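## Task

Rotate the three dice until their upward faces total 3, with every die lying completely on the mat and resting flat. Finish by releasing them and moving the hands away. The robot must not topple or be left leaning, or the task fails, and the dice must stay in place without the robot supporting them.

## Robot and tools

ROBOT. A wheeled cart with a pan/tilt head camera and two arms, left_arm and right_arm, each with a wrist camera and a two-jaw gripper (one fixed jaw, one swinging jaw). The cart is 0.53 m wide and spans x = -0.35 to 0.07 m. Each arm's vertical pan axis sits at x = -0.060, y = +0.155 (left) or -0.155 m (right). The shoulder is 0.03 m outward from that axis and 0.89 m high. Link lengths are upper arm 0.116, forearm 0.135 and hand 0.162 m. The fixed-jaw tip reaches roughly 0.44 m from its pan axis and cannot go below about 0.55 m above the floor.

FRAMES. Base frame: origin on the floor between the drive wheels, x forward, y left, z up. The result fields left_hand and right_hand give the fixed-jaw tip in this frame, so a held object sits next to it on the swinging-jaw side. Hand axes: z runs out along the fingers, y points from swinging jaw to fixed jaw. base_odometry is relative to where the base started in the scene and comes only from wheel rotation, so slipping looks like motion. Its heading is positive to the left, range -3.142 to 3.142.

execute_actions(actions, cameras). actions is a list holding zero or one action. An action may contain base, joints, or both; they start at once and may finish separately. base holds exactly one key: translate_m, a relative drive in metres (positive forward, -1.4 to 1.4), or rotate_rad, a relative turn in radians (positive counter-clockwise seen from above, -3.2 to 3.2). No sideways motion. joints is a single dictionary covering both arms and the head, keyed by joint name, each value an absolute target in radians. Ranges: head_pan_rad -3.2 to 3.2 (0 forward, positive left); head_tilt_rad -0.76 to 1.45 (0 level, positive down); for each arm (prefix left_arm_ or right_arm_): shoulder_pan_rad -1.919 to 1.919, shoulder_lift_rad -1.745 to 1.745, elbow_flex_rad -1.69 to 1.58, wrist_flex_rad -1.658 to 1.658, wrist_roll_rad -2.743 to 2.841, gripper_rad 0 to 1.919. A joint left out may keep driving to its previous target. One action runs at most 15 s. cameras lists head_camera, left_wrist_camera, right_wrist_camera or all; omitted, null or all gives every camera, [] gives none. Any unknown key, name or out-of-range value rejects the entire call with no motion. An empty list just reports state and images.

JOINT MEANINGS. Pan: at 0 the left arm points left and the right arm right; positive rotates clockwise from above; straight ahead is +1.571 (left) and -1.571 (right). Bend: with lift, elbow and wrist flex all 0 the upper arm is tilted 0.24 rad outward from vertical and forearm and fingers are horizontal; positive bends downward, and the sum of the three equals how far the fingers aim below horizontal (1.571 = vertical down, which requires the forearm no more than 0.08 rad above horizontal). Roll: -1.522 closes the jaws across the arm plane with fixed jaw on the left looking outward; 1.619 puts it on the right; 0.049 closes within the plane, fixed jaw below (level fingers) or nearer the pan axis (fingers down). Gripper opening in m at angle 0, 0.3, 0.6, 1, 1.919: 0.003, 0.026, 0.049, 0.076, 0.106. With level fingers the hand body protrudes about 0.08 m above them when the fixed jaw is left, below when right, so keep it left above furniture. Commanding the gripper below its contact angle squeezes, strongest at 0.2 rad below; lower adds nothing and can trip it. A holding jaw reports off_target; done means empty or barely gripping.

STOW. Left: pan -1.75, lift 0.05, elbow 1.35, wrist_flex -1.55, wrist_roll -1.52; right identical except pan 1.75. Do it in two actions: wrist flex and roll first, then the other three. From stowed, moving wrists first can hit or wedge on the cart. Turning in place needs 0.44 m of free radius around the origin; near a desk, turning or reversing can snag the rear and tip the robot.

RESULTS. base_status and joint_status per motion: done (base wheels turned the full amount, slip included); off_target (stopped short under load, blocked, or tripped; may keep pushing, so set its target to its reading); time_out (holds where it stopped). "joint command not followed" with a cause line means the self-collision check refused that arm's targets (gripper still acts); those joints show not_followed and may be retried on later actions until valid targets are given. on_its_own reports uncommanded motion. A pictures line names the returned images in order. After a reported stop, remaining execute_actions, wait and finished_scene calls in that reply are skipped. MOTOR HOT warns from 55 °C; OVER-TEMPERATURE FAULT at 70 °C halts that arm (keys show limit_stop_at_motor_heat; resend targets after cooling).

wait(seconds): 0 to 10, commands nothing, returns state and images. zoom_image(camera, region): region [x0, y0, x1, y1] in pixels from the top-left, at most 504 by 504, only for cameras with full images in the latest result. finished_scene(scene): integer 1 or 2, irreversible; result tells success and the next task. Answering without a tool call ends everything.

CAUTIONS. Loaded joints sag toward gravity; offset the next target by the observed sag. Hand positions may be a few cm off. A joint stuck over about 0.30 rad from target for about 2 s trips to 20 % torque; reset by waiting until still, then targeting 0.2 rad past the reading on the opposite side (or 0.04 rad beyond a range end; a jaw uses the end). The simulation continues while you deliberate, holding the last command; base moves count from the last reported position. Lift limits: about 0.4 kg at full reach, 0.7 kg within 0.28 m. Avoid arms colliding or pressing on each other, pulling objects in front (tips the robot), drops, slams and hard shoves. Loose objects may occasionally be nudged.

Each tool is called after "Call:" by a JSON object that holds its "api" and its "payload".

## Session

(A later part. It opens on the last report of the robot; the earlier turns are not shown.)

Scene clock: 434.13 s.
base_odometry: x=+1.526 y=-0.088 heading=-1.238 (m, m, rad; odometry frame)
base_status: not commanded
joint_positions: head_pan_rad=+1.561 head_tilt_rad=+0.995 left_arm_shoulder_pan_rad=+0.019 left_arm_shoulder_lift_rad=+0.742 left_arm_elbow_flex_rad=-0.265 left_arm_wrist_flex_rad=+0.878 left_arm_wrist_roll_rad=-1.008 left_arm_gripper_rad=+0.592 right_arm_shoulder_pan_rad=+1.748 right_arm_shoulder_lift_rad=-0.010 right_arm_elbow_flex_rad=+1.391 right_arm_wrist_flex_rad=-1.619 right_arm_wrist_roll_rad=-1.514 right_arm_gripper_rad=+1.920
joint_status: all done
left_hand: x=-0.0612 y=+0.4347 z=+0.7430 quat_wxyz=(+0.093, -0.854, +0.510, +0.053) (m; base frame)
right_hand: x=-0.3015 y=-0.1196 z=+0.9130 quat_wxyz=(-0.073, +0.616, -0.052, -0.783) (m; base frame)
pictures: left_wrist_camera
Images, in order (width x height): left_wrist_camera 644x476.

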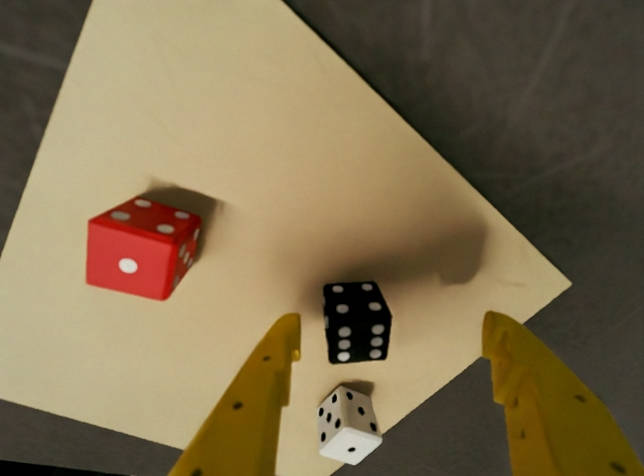

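Call:
{"api": "execute_actions", "payload": {"actions": [{"joints": {"left_arm_shoulder_lift_rad": 0.765, "left_arm_elbow_flex_rad": -0.212, "left_arm_wrist_flex_rad": 0.772}}], "cameras": ["left_wrist_camera"]}}

Scene clock: 439.13 s.
base_odometry: x=+1.526 y=-0.088 heading=-1.238 (m, m, rad; odometry frame)
base_status: not commanded
joint_positions: head_pan_rad=+1.561 head_tilt_rad=+0.995 left_arm_shoulder_pan_rad=+0.019 left_arm_shoulder_lift_rad=+0.768 left_arm_elbow_flex_rad=-0.220 left_arm_wrist_flex_rad=+0.783 left_arm_wrist_roll_rad=-1.008 left_arm_gripper_rad=+0.592 right_arm_shoulder_pan_rad=+1.748 right_arm_shoulder_lift_rad=-0.010 right_arm_elbow_flex_rad=+1.391 right_arm_wrist_flex_rad=-1.619 right_arm_wrist_roll_rad=-1.514 right_arm_gripper_rad=+1.920
joint_status: all done
left_hand: x=-0.0612 y=+0.4358 z=+0.7328 quat_wxyz=(+0.104, -0.852, +0.509, +0.059) (m; base frame)
right_hand: x=-0.3015 y=-0.1196 z=+0.9130 quat_wxyz=(-0.073, +0.616, -0.052, -0.783) (m; base frame)
pictures: left_wrist_camera
Images, in order (width x height): left_wrist_camera 644x476.

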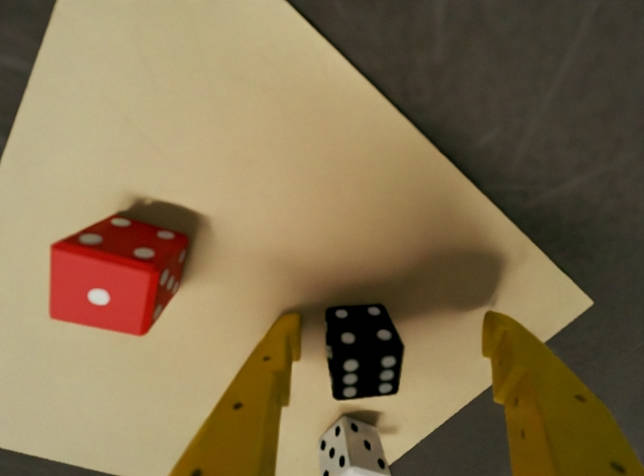

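Call:
{"api": "execute_actions", "payload": {"actions": [{"joints": {"left_arm_gripper_rad": 0.02}}], "cameras": ["left_wrist_camera"]}}

Scene clock: 443.83 s.
base_odometry: x=+1.526 y=-0.088 heading=-1.238 (m, m, rad; odometry frame)
base_status: not commanded
joint_positions: head_pan_rad=+1.561 head_tilt_rad=+0.995 left_arm_shoulder_pan_rad=+0.019 left_arm_shoulder_lift_rad=+0.768 left_arm_elbow_flex_rad=-0.220 left_arm_wrist_flex_rad=+0.780 left_arm_wrist_roll_rad=-1.008 left_arm_gripper_rad=+0.175 right_arm_shoulder_pan_rad=+1.748 right_arm_shoulder_lift_rad=-0.010 right_arm_elbow_flex_rad=+1.391 right_arm_wrist_flex_rad=-1.619 right_arm_wrist_roll_rad=-1.514 right_arm_gripper_rad=+1.920
joint_status: left_arm_gripper_rad off_target (ended at +0.175, target +0.020)
left_hand: x=-0.0612 y=+0.4363 z=+0.7329 quat_wxyz=(+0.105, -0.852, +0.509, +0.060) (m; base frame)
right_hand: x=-0.3015 y=-0.1196 z=+0.9130 quat_wxyz=(-0.073, +0.616, -0.052, -0.783) (m; base frame)
pictures: left_wrist_camera
Images, in order (width x height): left_wrist_camera 644x476.

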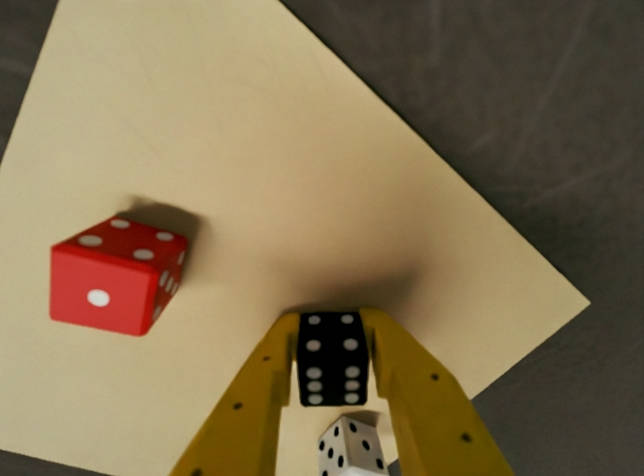

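Call:
{"api": "execute_actions", "payload": {"actions": [{"joints": {"left_arm_shoulder_lift_rad": 0.52, "left_arm_elbow_flex_rad": -0.25, "left_arm_wrist_flex_rad": 1.05}}], "cameras": []}}

Call:
{"api": "execute_actions", "payload": {"actions": [{"joints": {"left_arm_wrist_flex_rad": -1.2, "left_arm_wrist_roll_rad": -1.522, "left_arm_shoulder_pan_rad": 0.5, "left_arm_shoulder_lift_rad": 0.45, "left_arm_elbow_flex_rad": 0.4}}], "cameras": []}}

Call:
{"api": "execute_actions", "payload": {"actions": [{"joints": {"left_arm_shoulder_lift_rad": 1.0, "left_arm_elbow_flex_rad": 0.745, "left_arm_wrist_flex_rad": -1.465}}], "cameras": ["left_wrist_camera"]}}

Scene clock: 453.73 s.
base_odometry: x=+1.526 y=-0.088 heading=-1.238 (m, m, rad; odometry frame)
base_status: not commanded
joint_positions: head_pan_rad=+1.561 head_tilt_rad=+0.995 left_arm_shoulder_pan_rad=+0.019 left_arm_shoulder_lift_rad=+0.570 left_arm_elbow_flex_rad=-0.222 left_arm_wrist_flex_rad=+1.044 left_arm_wrist_roll_rad=-1.008 left_arm_gripper_rad=+0.175 right_arm_shoulder_pan_rad=+1.748 right_arm_shoulder_lift_rad=-0.010 right_arm_elbow_flex_rad=+1.391 right_arm_wrist_flex_rad=-1.619 right_arm_wrist_roll_rad=-1.514 right_arm_gripper_rad=+1.920
joint_status: all done
left_hand: x=-0.0614 y=+0.4228 z=+0.7738 quat_wxyz=(+0.077, -0.855, +0.511, +0.044) (m; base frame)
right_hand: x=-0.3015 y=-0.1196 z=+0.9130 quat_wxyz=(-0.073, +0.616, -0.052, -0.783) (m; base frame)
pictures: none
No camera images: the call's "cameras" was empty. Leave "cameras" out to get every camera's image.

Scene clock: 455.97 s.
base_odometry: x=+1.526 y=-0.088 heading=-1.238 (m, m, rad; odometry frame)
base_status: not commanded
joint_positions: head_pan_rad=+1.561 head_tilt_rad=+0.995 left_arm_shoulder_pan_rad=+0.490 left_arm_shoulder_lift_rad=+0.492 left_arm_elbow_flex_rad=+0.401 left_arm_wrist_flex_rad=-1.183 left_arm_wrist_roll_rad=-1.515 left_arm_gripper_rad=+0.175 right_arm_shoulder_pan_rad=+1.748 right_arm_shoulder_lift_rad=-0.010 right_arm_elbow_flex_rad=+1.391 right_arm_wrist_flex_rad=-1.619 right_arm_wrist_roll_rad=-1.514 right_arm_gripper_rad=+1.920
joint_status: all done
left_hand: x=+0.0984 y=+0.4681 z=+0.9238 quat_wxyz=(+0.689, -0.309, +0.511, +0.410) (m; base frame)
right_hand: x=-0.3015 y=-0.1196 z=+0.9130 quat_wxyz=(-0.073, +0.616, -0.052, -0.783) (m; base frame)
pictures: none
No camera images: the call's "cameras" was empty. Leave "cameras" out to get every camera's image.

Scene clock: 457.07 s.
base_odometry: x=+1.526 y=-0.088 heading=-1.238 (m, m, rad; odometry frame)
base_status: not commanded
joint_positions: head_pan_rad=+1.561 head_tilt_rad=+0.995 left_arm_shoulder_pan_rad=+0.490 left_arm_shoulder_lift_rad=+1.007 left_arm_elbow_flex_rad=+0.740 left_arm_wrist_flex_rad=-1.450 left_arm_wrist_roll_rad=-1.515 left_arm_gripper_rad=+0.175 right_arm_shoulder_pan_rad=+1.748 right_arm_shoulder_lift_rad=-0.010 right_arm_elbow_flex_rad=+1.391 right_arm_wrist_flex_rad=-1.619 right_arm_wrist_roll_rad=-1.514 right_arm_gripper_rad=+1.920
joint_status: all done
left_hand: x=+0.0628 y=+0.4016 z=+0.7494 quat_wxyz=(+0.511, -0.416, +0.688, +0.304) (m; base frame)
right_hand: x=-0.3015 y=-0.1196 z=+0.9130 quat_wxyz=(-0.073, +0.616, -0.052, -0.783) (m; base frame)
pictures: left_wrist_camera
Images, in order (width x height): left_wrist_camera 644x476.

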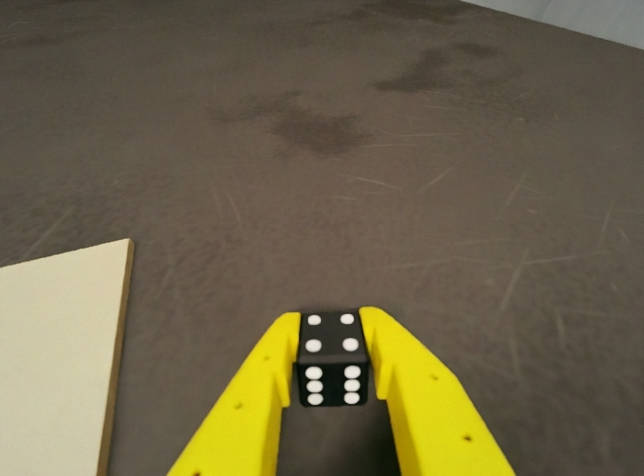

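Call:
{"api": "execute_actions", "payload": {"actions": [{"joints": {"left_arm_gripper_rad": 0.55}}], "cameras": ["left_wrist_camera"]}}

Scene clock: 460.07 s.
base_odometry: x=+1.526 y=-0.088 heading=-1.238 (m, m, rad; odometry frame)
base_status: not commanded
joint_positions: head_pan_rad=+1.561 head_tilt_rad=+0.995 left_arm_shoulder_pan_rad=+0.490 left_arm_shoulder_lift_rad=+1.007 left_arm_elbow_flex_rad=+0.740 left_arm_wrist_flex_rad=-1.450 left_arm_wrist_roll_rad=-1.515 left_arm_gripper_rad=+0.541 right_arm_shoulder_pan_rad=+1.748 right_arm_shoulder_lift_rad=-0.010 right_arm_elbow_flex_rad=+1.391 right_arm_wrist_flex_rad=-1.619 right_arm_wrist_roll_rad=-1.514 right_arm_gripper_rad=+1.920
joint_status: all done
left_hand: x=+0.0628 y=+0.4016 z=+0.7494 quat_wxyz=(+0.511, -0.416, +0.688, +0.304) (m; base frame)
right_hand: x=-0.3015 y=-0.1196 z=+0.9130 quat_wxyz=(-0.073, +0.616, -0.052, -0.783) (m; base frame)
pictures: left_wrist_camera
Images, in order (width x height): left_wrist_camera 644x476.

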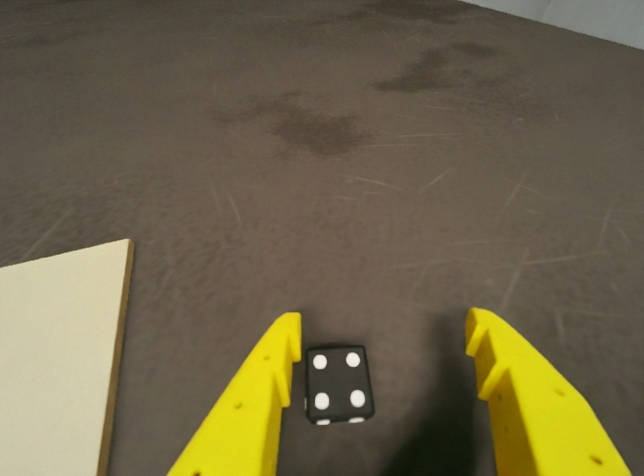

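Call:
{"api": "execute_actions", "payload": {"actions": [{"joints": {"left_arm_shoulder_lift_rad": 0.45, "left_arm_elbow_flex_rad": 0.6, "left_arm_wrist_flex_rad": -1.0}}], "cameras": []}}

Call:
{"api": "execute_actions", "payload": {"actions": [{"joints": {"left_arm_shoulder_pan_rad": 0.46, "left_arm_shoulder_lift_rad": 0.695, "left_arm_elbow_flex_rad": -0.485, "left_arm_wrist_flex_rad": 1.31, "left_arm_wrist_roll_rad": -1.53, "left_arm_gripper_rad": 0.6}}], "cameras": ["left_wrist_camera"]}}

Scene clock: 467.93 s.
base_odometry: x=+1.526 y=-0.088 heading=-1.238 (m, m, rad; odometry frame)
base_status: not commanded
joint_positions: head_pan_rad=+1.561 head_tilt_rad=+0.995 left_arm_shoulder_pan_rad=+0.490 left_arm_shoulder_lift_rad=+0.493 left_arm_elbow_flex_rad=+0.625 left_arm_wrist_flex_rad=-1.002 left_arm_wrist_roll_rad=-1.515 left_arm_gripper_rad=+0.542 right_arm_shoulder_pan_rad=+1.748 right_arm_shoulder_lift_rad=-0.010 right_arm_elbow_flex_rad=+1.391 right_arm_wrist_flex_rad=-1.619 right_arm_wrist_roll_rad=-1.514 right_arm_gripper_rad=+1.920
joint_status: all done
left_hand: x=+0.0892 y=+0.4510 z=+0.8419 quat_wxyz=(+0.571, -0.387, +0.639, +0.340) (m; base frame)
right_hand: x=-0.3015 y=-0.1196 z=+0.9130 quat_wxyz=(-0.073, +0.616, -0.052, -0.783) (m; base frame)
pictures: none
No camera images: the call's "cameras" was empty. Leave "cameras" out to get every camera's image.

Scene clock: 470.20 s.
base_odometry: x=+1.526 y=-0.088 heading=-1.238 (m, m, rad; odometry frame)
base_status: not commanded
joint_positions: head_pan_rad=+1.561 head_tilt_rad=+0.995 left_arm_shoulder_pan_rad=+0.469 left_arm_shoulder_lift_rad=+0.716 left_arm_elbow_flex_rad=-0.449 left_arm_wrist_flex_rad=+1.303 left_arm_wrist_roll_rad=-1.522 left_arm_gripper_rad=+0.592 right_arm_shoulder_pan_rad=+1.748 right_arm_shoulder_lift_rad=-0.010 right_arm_elbow_flex_rad=+1.391 right_arm_wrist_flex_rad=-1.619 right_arm_wrist_roll_rad=-1.514 right_arm_gripper_rad=+1.920
joint_status: all done
left_hand: x=+0.0491 y=+0.3875 z=+0.7694 quat_wxyz=(+0.000, -0.524, +0.852, +0.000) (m; base frame)
right_hand: x=-0.3015 y=-0.1196 z=+0.9130 quat_wxyz=(-0.073, +0.616, -0.052, -0.783) (m; base frame)
pictures: left_wrist_camera
Images, in order (width x height): left_wrist_camera 644x476.

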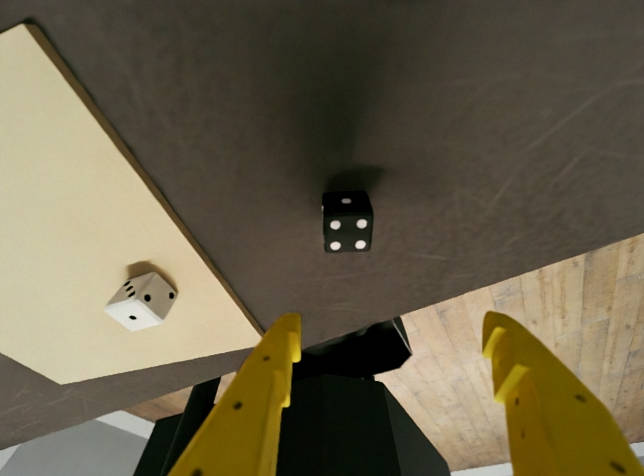

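Call:
{"api": "execute_actions", "payload": {"actions": [{"joints": {"left_arm_shoulder_lift_rad": 0.817, "left_arm_elbow_flex_rad": -0.50, "left_arm_wrist_flex_rad": 1.125}}], "cameras": ["left_wrist_camera"]}}

Scene clock: 478.97 s.
base_odometry: x=+1.526 y=-0.088 heading=-1.238 (m, m, rad; odometry frame)
base_status: not commanded
joint_positions: head_pan_rad=+1.561 head_tilt_rad=+0.995 left_arm_shoulder_pan_rad=+0.469 left_arm_shoulder_lift_rad=+0.834 left_arm_elbow_flex_rad=-0.466 left_arm_wrist_flex_rad=+1.133 left_arm_wrist_roll_rad=-1.522 left_arm_gripper_rad=+0.592 right_arm_shoulder_pan_rad=+1.748 right_arm_shoulder_lift_rad=-0.010 right_arm_elbow_flex_rad=+1.391 right_arm_wrist_flex_rad=-1.619 right_arm_wrist_roll_rad=-1.514 right_arm_gripper_rad=+1.920
joint_status: all done
left_hand: x=+0.0556 y=+0.4004 z=+0.7450 quat_wxyz=(+0.030, -0.523, +0.852, +0.018) (m; base frame)
right_hand: x=-0.3015 y=-0.1196 z=+0.9130 quat_wxyz=(-0.073, +0.616, -0.052, -0.783) (m; base frame)
pictures: left_wrist_camera
Images, in order (width x height): left_wrist_camera 644x476.

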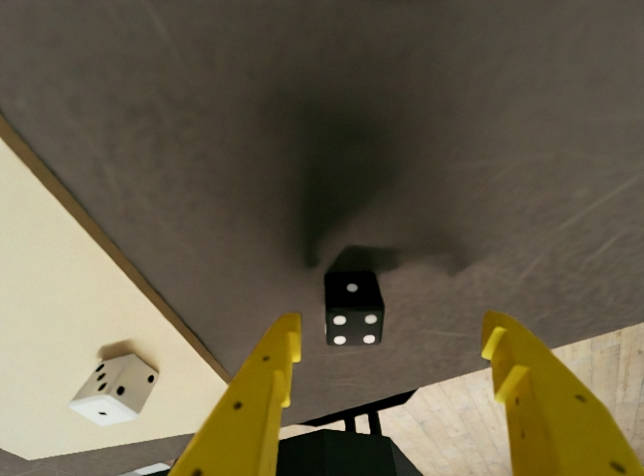

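Call:
{"api": "execute_actions", "payload": {"actions": [{"joints": {"left_arm_shoulder_lift_rad": 0.868, "left_arm_elbow_flex_rad": -0.424, "left_arm_wrist_flex_rad": 1.033}}], "cameras": []}}

Call:
{"api": "execute_actions", "payload": {"actions": [{"joints": {"left_arm_gripper_rad": 0.02}}], "cameras": ["left_wrist_camera"]}}

Scene clock: 483.50 s.
base_odometry: x=+1.526 y=-0.088 heading=-1.238 (m, m, rad; odometry frame)
base_status: not commanded
joint_positions: head_pan_rad=+1.561 head_tilt_rad=+0.995 left_arm_shoulder_pan_rad=+0.469 left_arm_shoulder_lift_rad=+0.880 left_arm_elbow_flex_rad=-0.429 left_arm_wrist_flex_rad=+1.052 left_arm_wrist_roll_rad=-1.522 left_arm_gripper_rad=+0.592 right_arm_shoulder_pan_rad=+1.748 right_arm_shoulder_lift_rad=-0.010 right_arm_elbow_flex_rad=+1.391 right_arm_wrist_flex_rad=-1.619 right_arm_wrist_roll_rad=-1.514 right_arm_gripper_rad=+1.920
joint_status: all done
left_hand: x=+0.0548 y=+0.3988 z=+0.7298 quat_wxyz=(+0.029, -0.523, +0.852, +0.018) (m; base frame)
right_hand: x=-0.3015 y=-0.1196 z=+0.9130 quat_wxyz=(-0.073, +0.616, -0.052, -0.783) (m; base frame)
pictures: none
No camera images: the call's "cameras" was empty. Leave "cameras" out to get every camera's image.

Scene clock: 484.33 s.
base_odometry: x=+1.526 y=-0.088 heading=-1.238 (m, m, rad; odometry frame)
base_status: not commanded
joint_positions: head_pan_rad=+1.561 head_tilt_rad=+0.995 left_arm_shoulder_pan_rad=+0.469 left_arm_shoulder_lift_rad=+0.874 left_arm_elbow_flex_rad=-0.429 left_arm_wrist_flex_rad=+1.040 left_arm_wrist_roll_rad=-1.522 left_arm_gripper_rad=+0.175 right_arm_shoulder_pan_rad=+1.748 right_arm_shoulder_lift_rad=-0.010 right_arm_elbow_flex_rad=+1.391 right_arm_wrist_flex_rad=-1.619 right_arm_wrist_roll_rad=-1.514 right_arm_gripper_rad=+1.920
joint_status: left_arm_gripper_rad off_target (ended at +0.175, target +0.020)
left_hand: x=+0.0561 y=+0.4014 z=+0.7314 quat_wxyz=(+0.037, -0.523, +0.851, +0.023) (m; base frame)
right_hand: x=-0.3015 y=-0.1196 z=+0.9130 quat_wxyz=(-0.073, +0.616, -0.052, -0.783) (m; base frame)
pictures: left_wrist_camera
Images, in order (width x height): left_wrist_camera 644x476.

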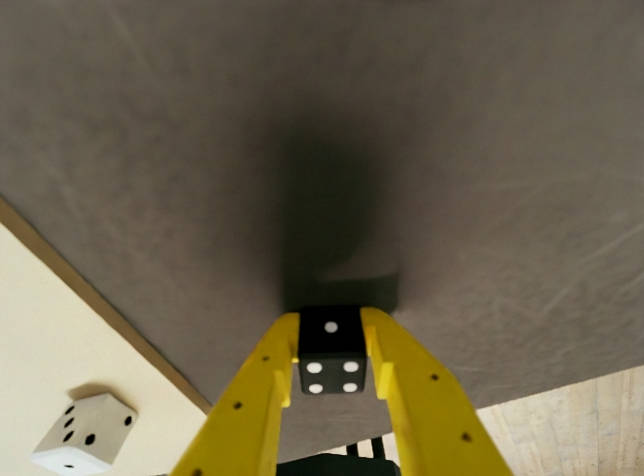

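Call:
{"api": "execute_actions", "payload": {"actions": [{"joints": {"left_arm_shoulder_lift_rad": 0.55, "left_arm_elbow_flex_rad": -0.3, "left_arm_wrist_flex_rad": 1.15}}], "cameras": []}}

Call:
{"api": "execute_actions", "payload": {"actions": [{"joints": {"left_arm_wrist_flex_rad": -0.8, "left_arm_shoulder_pan_rad": -0.15, "left_arm_shoulder_lift_rad": 0.3, "left_arm_elbow_flex_rad": 0.2}}], "cameras": []}}

Call:
{"api": "execute_actions", "payload": {"actions": [{"joints": {"left_arm_shoulder_lift_rad": 0.12, "left_arm_elbow_flex_rad": 1.17, "left_arm_wrist_flex_rad": -0.81}}], "cameras": ["left_wrist_camera"]}}

Scene clock: 498.07 s.
base_odometry: x=+1.526 y=-0.088 heading=-1.238 (m, m, rad; odometry frame)
base_status: not commanded
joint_positions: head_pan_rad=+1.561 head_tilt_rad=+0.995 left_arm_shoulder_pan_rad=+0.469 left_arm_shoulder_lift_rad=+0.599 left_arm_elbow_flex_rad=-0.297 left_arm_wrist_flex_rad=+1.144 left_arm_wrist_roll_rad=-1.522 left_arm_gripper_rad=+0.175 right_arm_shoulder_pan_rad=+1.748 right_arm_shoulder_lift_rad=-0.010 right_arm_elbow_flex_rad=+1.391 right_arm_wrist_flex_rad=-1.619 right_arm_wrist_roll_rad=-1.514 right_arm_gripper_rad=+1.920
joint_status: all done
left_hand: x=+0.0538 y=+0.3967 z=+0.7766 quat_wxyz=(+0.053, -0.522, +0.850, +0.033) (m; base frame)
right_hand: x=-0.3015 y=-0.1196 z=+0.9130 quat_wxyz=(-0.073, +0.616, -0.052, -0.783) (m; base frame)
pictures: none
No camera images: the call's "cameras" was empty. Leave "cameras" out to get every camera's image.

Scene clock: 500.13 s.
base_odometry: x=+1.526 y=-0.088 heading=-1.238 (m, m, rad; odometry frame)
base_status: not commanded
joint_positions: head_pan_rad=+1.561 head_tilt_rad=+0.995 left_arm_shoulder_pan_rad=-0.140 left_arm_shoulder_lift_rad=+0.349 left_arm_elbow_flex_rad=+0.203 left_arm_wrist_flex_rad=-0.784 left_arm_wrist_roll_rad=-1.522 left_arm_gripper_rad=+0.175 right_arm_shoulder_pan_rad=+1.748 right_arm_shoulder_lift_rad=-0.010 right_arm_elbow_flex_rad=+1.391 right_arm_wrist_flex_rad=-1.619 right_arm_wrist_roll_rad=-1.514 right_arm_gripper_rad=+1.920
joint_status: all done
left_hand: x=-0.1192 y=+0.5194 z=+0.9605 quat_wxyz=(+0.514, -0.468, +0.407, +0.592) (m; base frame)
right_hand: x=-0.3015 y=-0.1196 z=+0.9130 quat_wxyz=(-0.073, +0.616, -0.052, -0.783) (m; base frame)
pictures: none
No camera images: the call's "cameras" was empty. Leave "cameras" out to get every camera's image.

Scene clock: 501.50 s.
base_odometry: x=+1.526 y=-0.088 heading=-1.238 (m, m, rad; odometry frame)
base_status: not commanded
joint_positions: head_pan_rad=+1.561 head_tilt_rad=+0.995 left_arm_shoulder_pan_rad=-0.140 left_arm_shoulder_lift_rad=+0.150 left_arm_elbow_flex_rad=+1.170 left_arm_wrist_flex_rad=-0.795 left_arm_wrist_roll_rad=-1.522 left_arm_gripper_rad=+0.175 right_arm_shoulder_pan_rad=+1.748 right_arm_shoulder_lift_rad=-0.010 right_arm_elbow_flex_rad=+1.391 right_arm_wrist_flex_rad=-1.619 right_arm_wrist_roll_rad=-1.514 right_arm_gripper_rad=+1.920
joint_status: all done
left_hand: x=-0.1029 y=+0.4038 z=+0.7912 quat_wxyz=(+0.328, -0.654, +0.568, +0.377) (m; base frame)
right_hand: x=-0.3015 y=-0.1196 z=+0.9130 quat_wxyz=(-0.073, +0.616, -0.052, -0.783) (m; base frame)
pictures: left_wrist_camera
Images, in order (width x height): left_wrist_camera 644x476.

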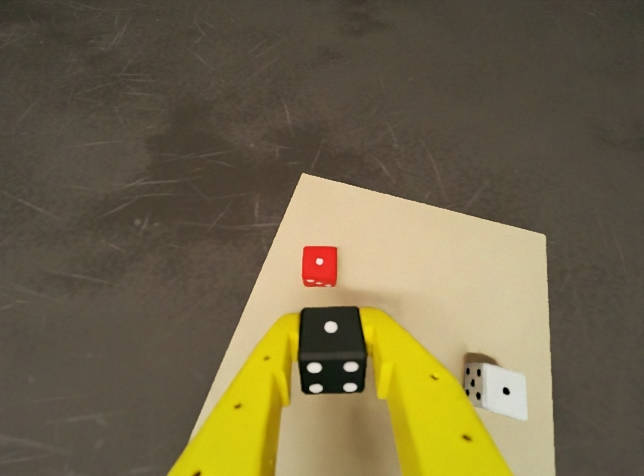

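Call:
{"api": "execute_actions", "payload": {"actions": [{"joints": {"left_arm_shoulder_lift_rad": 0.715, "left_arm_elbow_flex_rad": 0.96, "left_arm_wrist_flex_rad": -1.21}}], "cameras": ["left_wrist_camera"]}}

Scene clock: 505.73 s.
base_odometry: x=+1.526 y=-0.088 heading=-1.238 (m, m, rad; odometry frame)
base_status: not commanded
joint_positions: head_pan_rad=+1.561 head_tilt_rad=+0.995 left_arm_shoulder_pan_rad=-0.140 left_arm_shoulder_lift_rad=+0.721 left_arm_elbow_flex_rad=+0.976 left_arm_wrist_flex_rad=-1.195 left_arm_wrist_roll_rad=-1.522 left_arm_gripper_rad=+0.175 right_arm_shoulder_pan_rad=+1.748 right_arm_shoulder_lift_rad=-0.010 right_arm_elbow_flex_rad=+1.391 right_arm_wrist_flex_rad=-1.619 right_arm_wrist_roll_rad=-1.514 right_arm_gripper_rad=+1.920
joint_status: all done
left_hand: x=-0.1032 y=+0.4060 z=+0.7483 quat_wxyz=(+0.334, -0.649, +0.564, +0.385) (m; base frame)
right_hand: x=-0.3015 y=-0.1196 z=+0.9130 quat_wxyz=(-0.073, +0.616, -0.052, -0.783) (m; base frame)
pictures: left_wrist_camera
Images, in order (width x height): left_wrist_camera 644x476.

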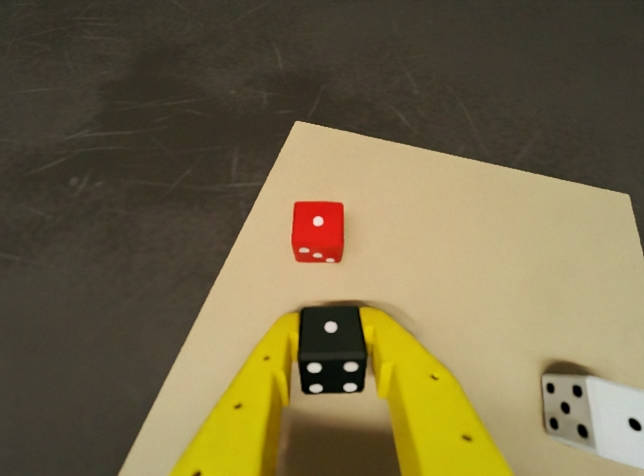

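Call:
{"api": "execute_actions", "payload": {"actions": [{"joints": {"left_arm_gripper_rad": 0.45}}], "cameras": ["left_wrist_camera"]}}

Scene clock: 508.20 s.
base_odometry: x=+1.526 y=-0.088 heading=-1.238 (m, m, rad; odometry frame)
base_status: not commanded
joint_positions: head_pan_rad=+1.561 head_tilt_rad=+0.995 left_arm_shoulder_pan_rad=-0.140 left_arm_shoulder_lift_rad=+0.721 left_arm_elbow_flex_rad=+0.976 left_arm_wrist_flex_rad=-1.195 left_arm_wrist_roll_rad=-1.522 left_arm_gripper_rad=+0.440 right_arm_shoulder_pan_rad=+1.748 right_arm_shoulder_lift_rad=-0.010 right_arm_elbow_flex_rad=+1.391 right_arm_wrist_flex_rad=-1.619 right_arm_wrist_roll_rad=-1.514 right_arm_gripper_rad=+1.920
joint_status: all done
left_hand: x=-0.1032 y=+0.4060 z=+0.7483 quat_wxyz=(+0.334, -0.649, +0.564, +0.385) (m; base frame)
right_hand: x=-0.3015 y=-0.1196 z=+0.9130 quat_wxyz=(-0.073, +0.616, -0.052, -0.783) (m; base frame)
pictures: left_wrist_camera
Images, in order (width x height): left_wrist_camera 644x476.

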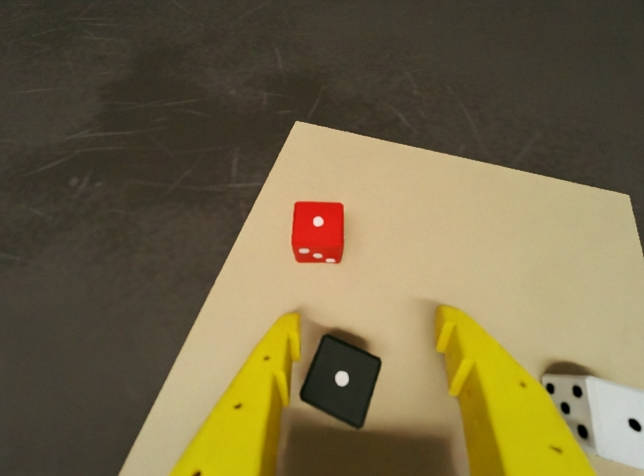

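Call:
{"api": "execute_actions", "payload": {"actions": [{"joints": {"left_arm_shoulder_lift_rad": 0.1, "left_arm_elbow_flex_rad": 1.17, "left_arm_wrist_flex_rad": -0.81}}], "cameras": []}}

Call:
{"api": "execute_actions", "payload": {"actions": [{"joints": {"left_arm_shoulder_pan_rad": -1.5, "left_arm_shoulder_lift_rad": 0.0, "left_arm_elbow_flex_rad": 0.9, "left_arm_wrist_flex_rad": -1.2}}], "cameras": ["head_camera"]}}

Scene clock: 512.87 s.
base_odometry: x=+1.526 y=-0.088 heading=-1.238 (m, m, rad; odometry frame)
base_status: not commanded
joint_positions: head_pan_rad=+1.561 head_tilt_rad=+0.995 left_arm_shoulder_pan_rad=-0.140 left_arm_shoulder_lift_rad=+0.131 left_arm_elbow_flex_rad=+1.168 left_arm_wrist_flex_rad=-0.812 left_arm_wrist_roll_rad=-1.522 left_arm_gripper_rad=+0.442 right_arm_shoulder_pan_rad=+1.748 right_arm_shoulder_lift_rad=-0.010 right_arm_elbow_flex_rad=+1.391 right_arm_wrist_flex_rad=-1.619 right_arm_wrist_roll_rad=-1.514 right_arm_gripper_rad=+1.920
joint_status: all done
left_hand: x=-0.1034 y=+0.4072 z=+0.7980 quat_wxyz=(+0.338, -0.647, +0.562, +0.389) (m; base frame)
right_hand: x=-0.3015 y=-0.1196 z=+0.9130 quat_wxyz=(-0.073, +0.616, -0.052, -0.783) (m; base frame)
pictures: none
No camera images: the call's "cameras" was empty. Leave "cameras" out to get every camera's image.

Scene clock: 514.60 s.
base_odometry: x=+1.526 y=-0.088 heading=-1.238 (m, m, rad; odometry frame)
base_status: not commanded
joint_positions: head_pan_rad=+1.561 head_tilt_rad=+0.995 left_arm_shoulder_pan_rad=-1.490 left_arm_shoulder_lift_rad=+0.033 left_arm_elbow_flex_rad=+0.933 left_arm_wrist_flex_rad=-1.183 left_arm_wrist_roll_rad=-1.522 left_arm_gripper_rad=+0.442 right_arm_shoulder_pan_rad=+1.748 right_arm_shoulder_lift_rad=-0.010 right_arm_elbow_flex_rad=+1.391 right_arm_wrist_flex_rad=-1.619 right_arm_wrist_roll_rad=-1.514 right_arm_gripper_rad=+1.920
joint_status: all done
left_hand: x=-0.3595 y=+0.1715 z=+0.9318 quat_wxyz=(+0.031, -0.626, +0.025, +0.779) (m; base frame)
right_hand: x=-0.3015 y=-0.1196 z=+0.9130 quat_wxyz=(-0.073, +0.616, -0.052, -0.783) (m; base frame)
pictures: head_camera
Images, in order (width x height): head_camera 644x476.

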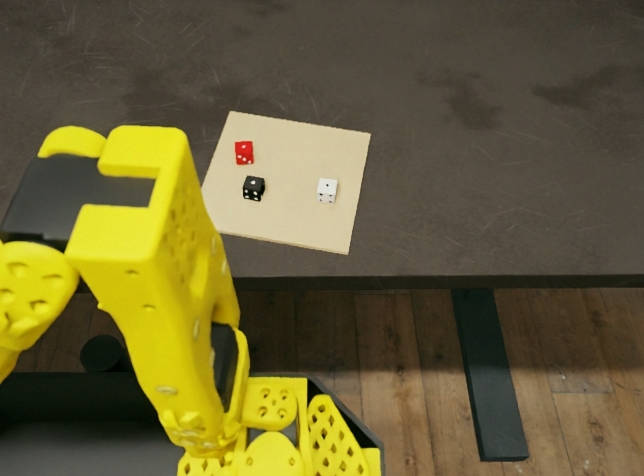

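All three dice show 1 on top and are fully on the mat, and the arm is clear, so I'm ending scene 1.

Call:
{"api": "finished_scene", "payload": {"scene": 1}}

The scene is finished: the task was done.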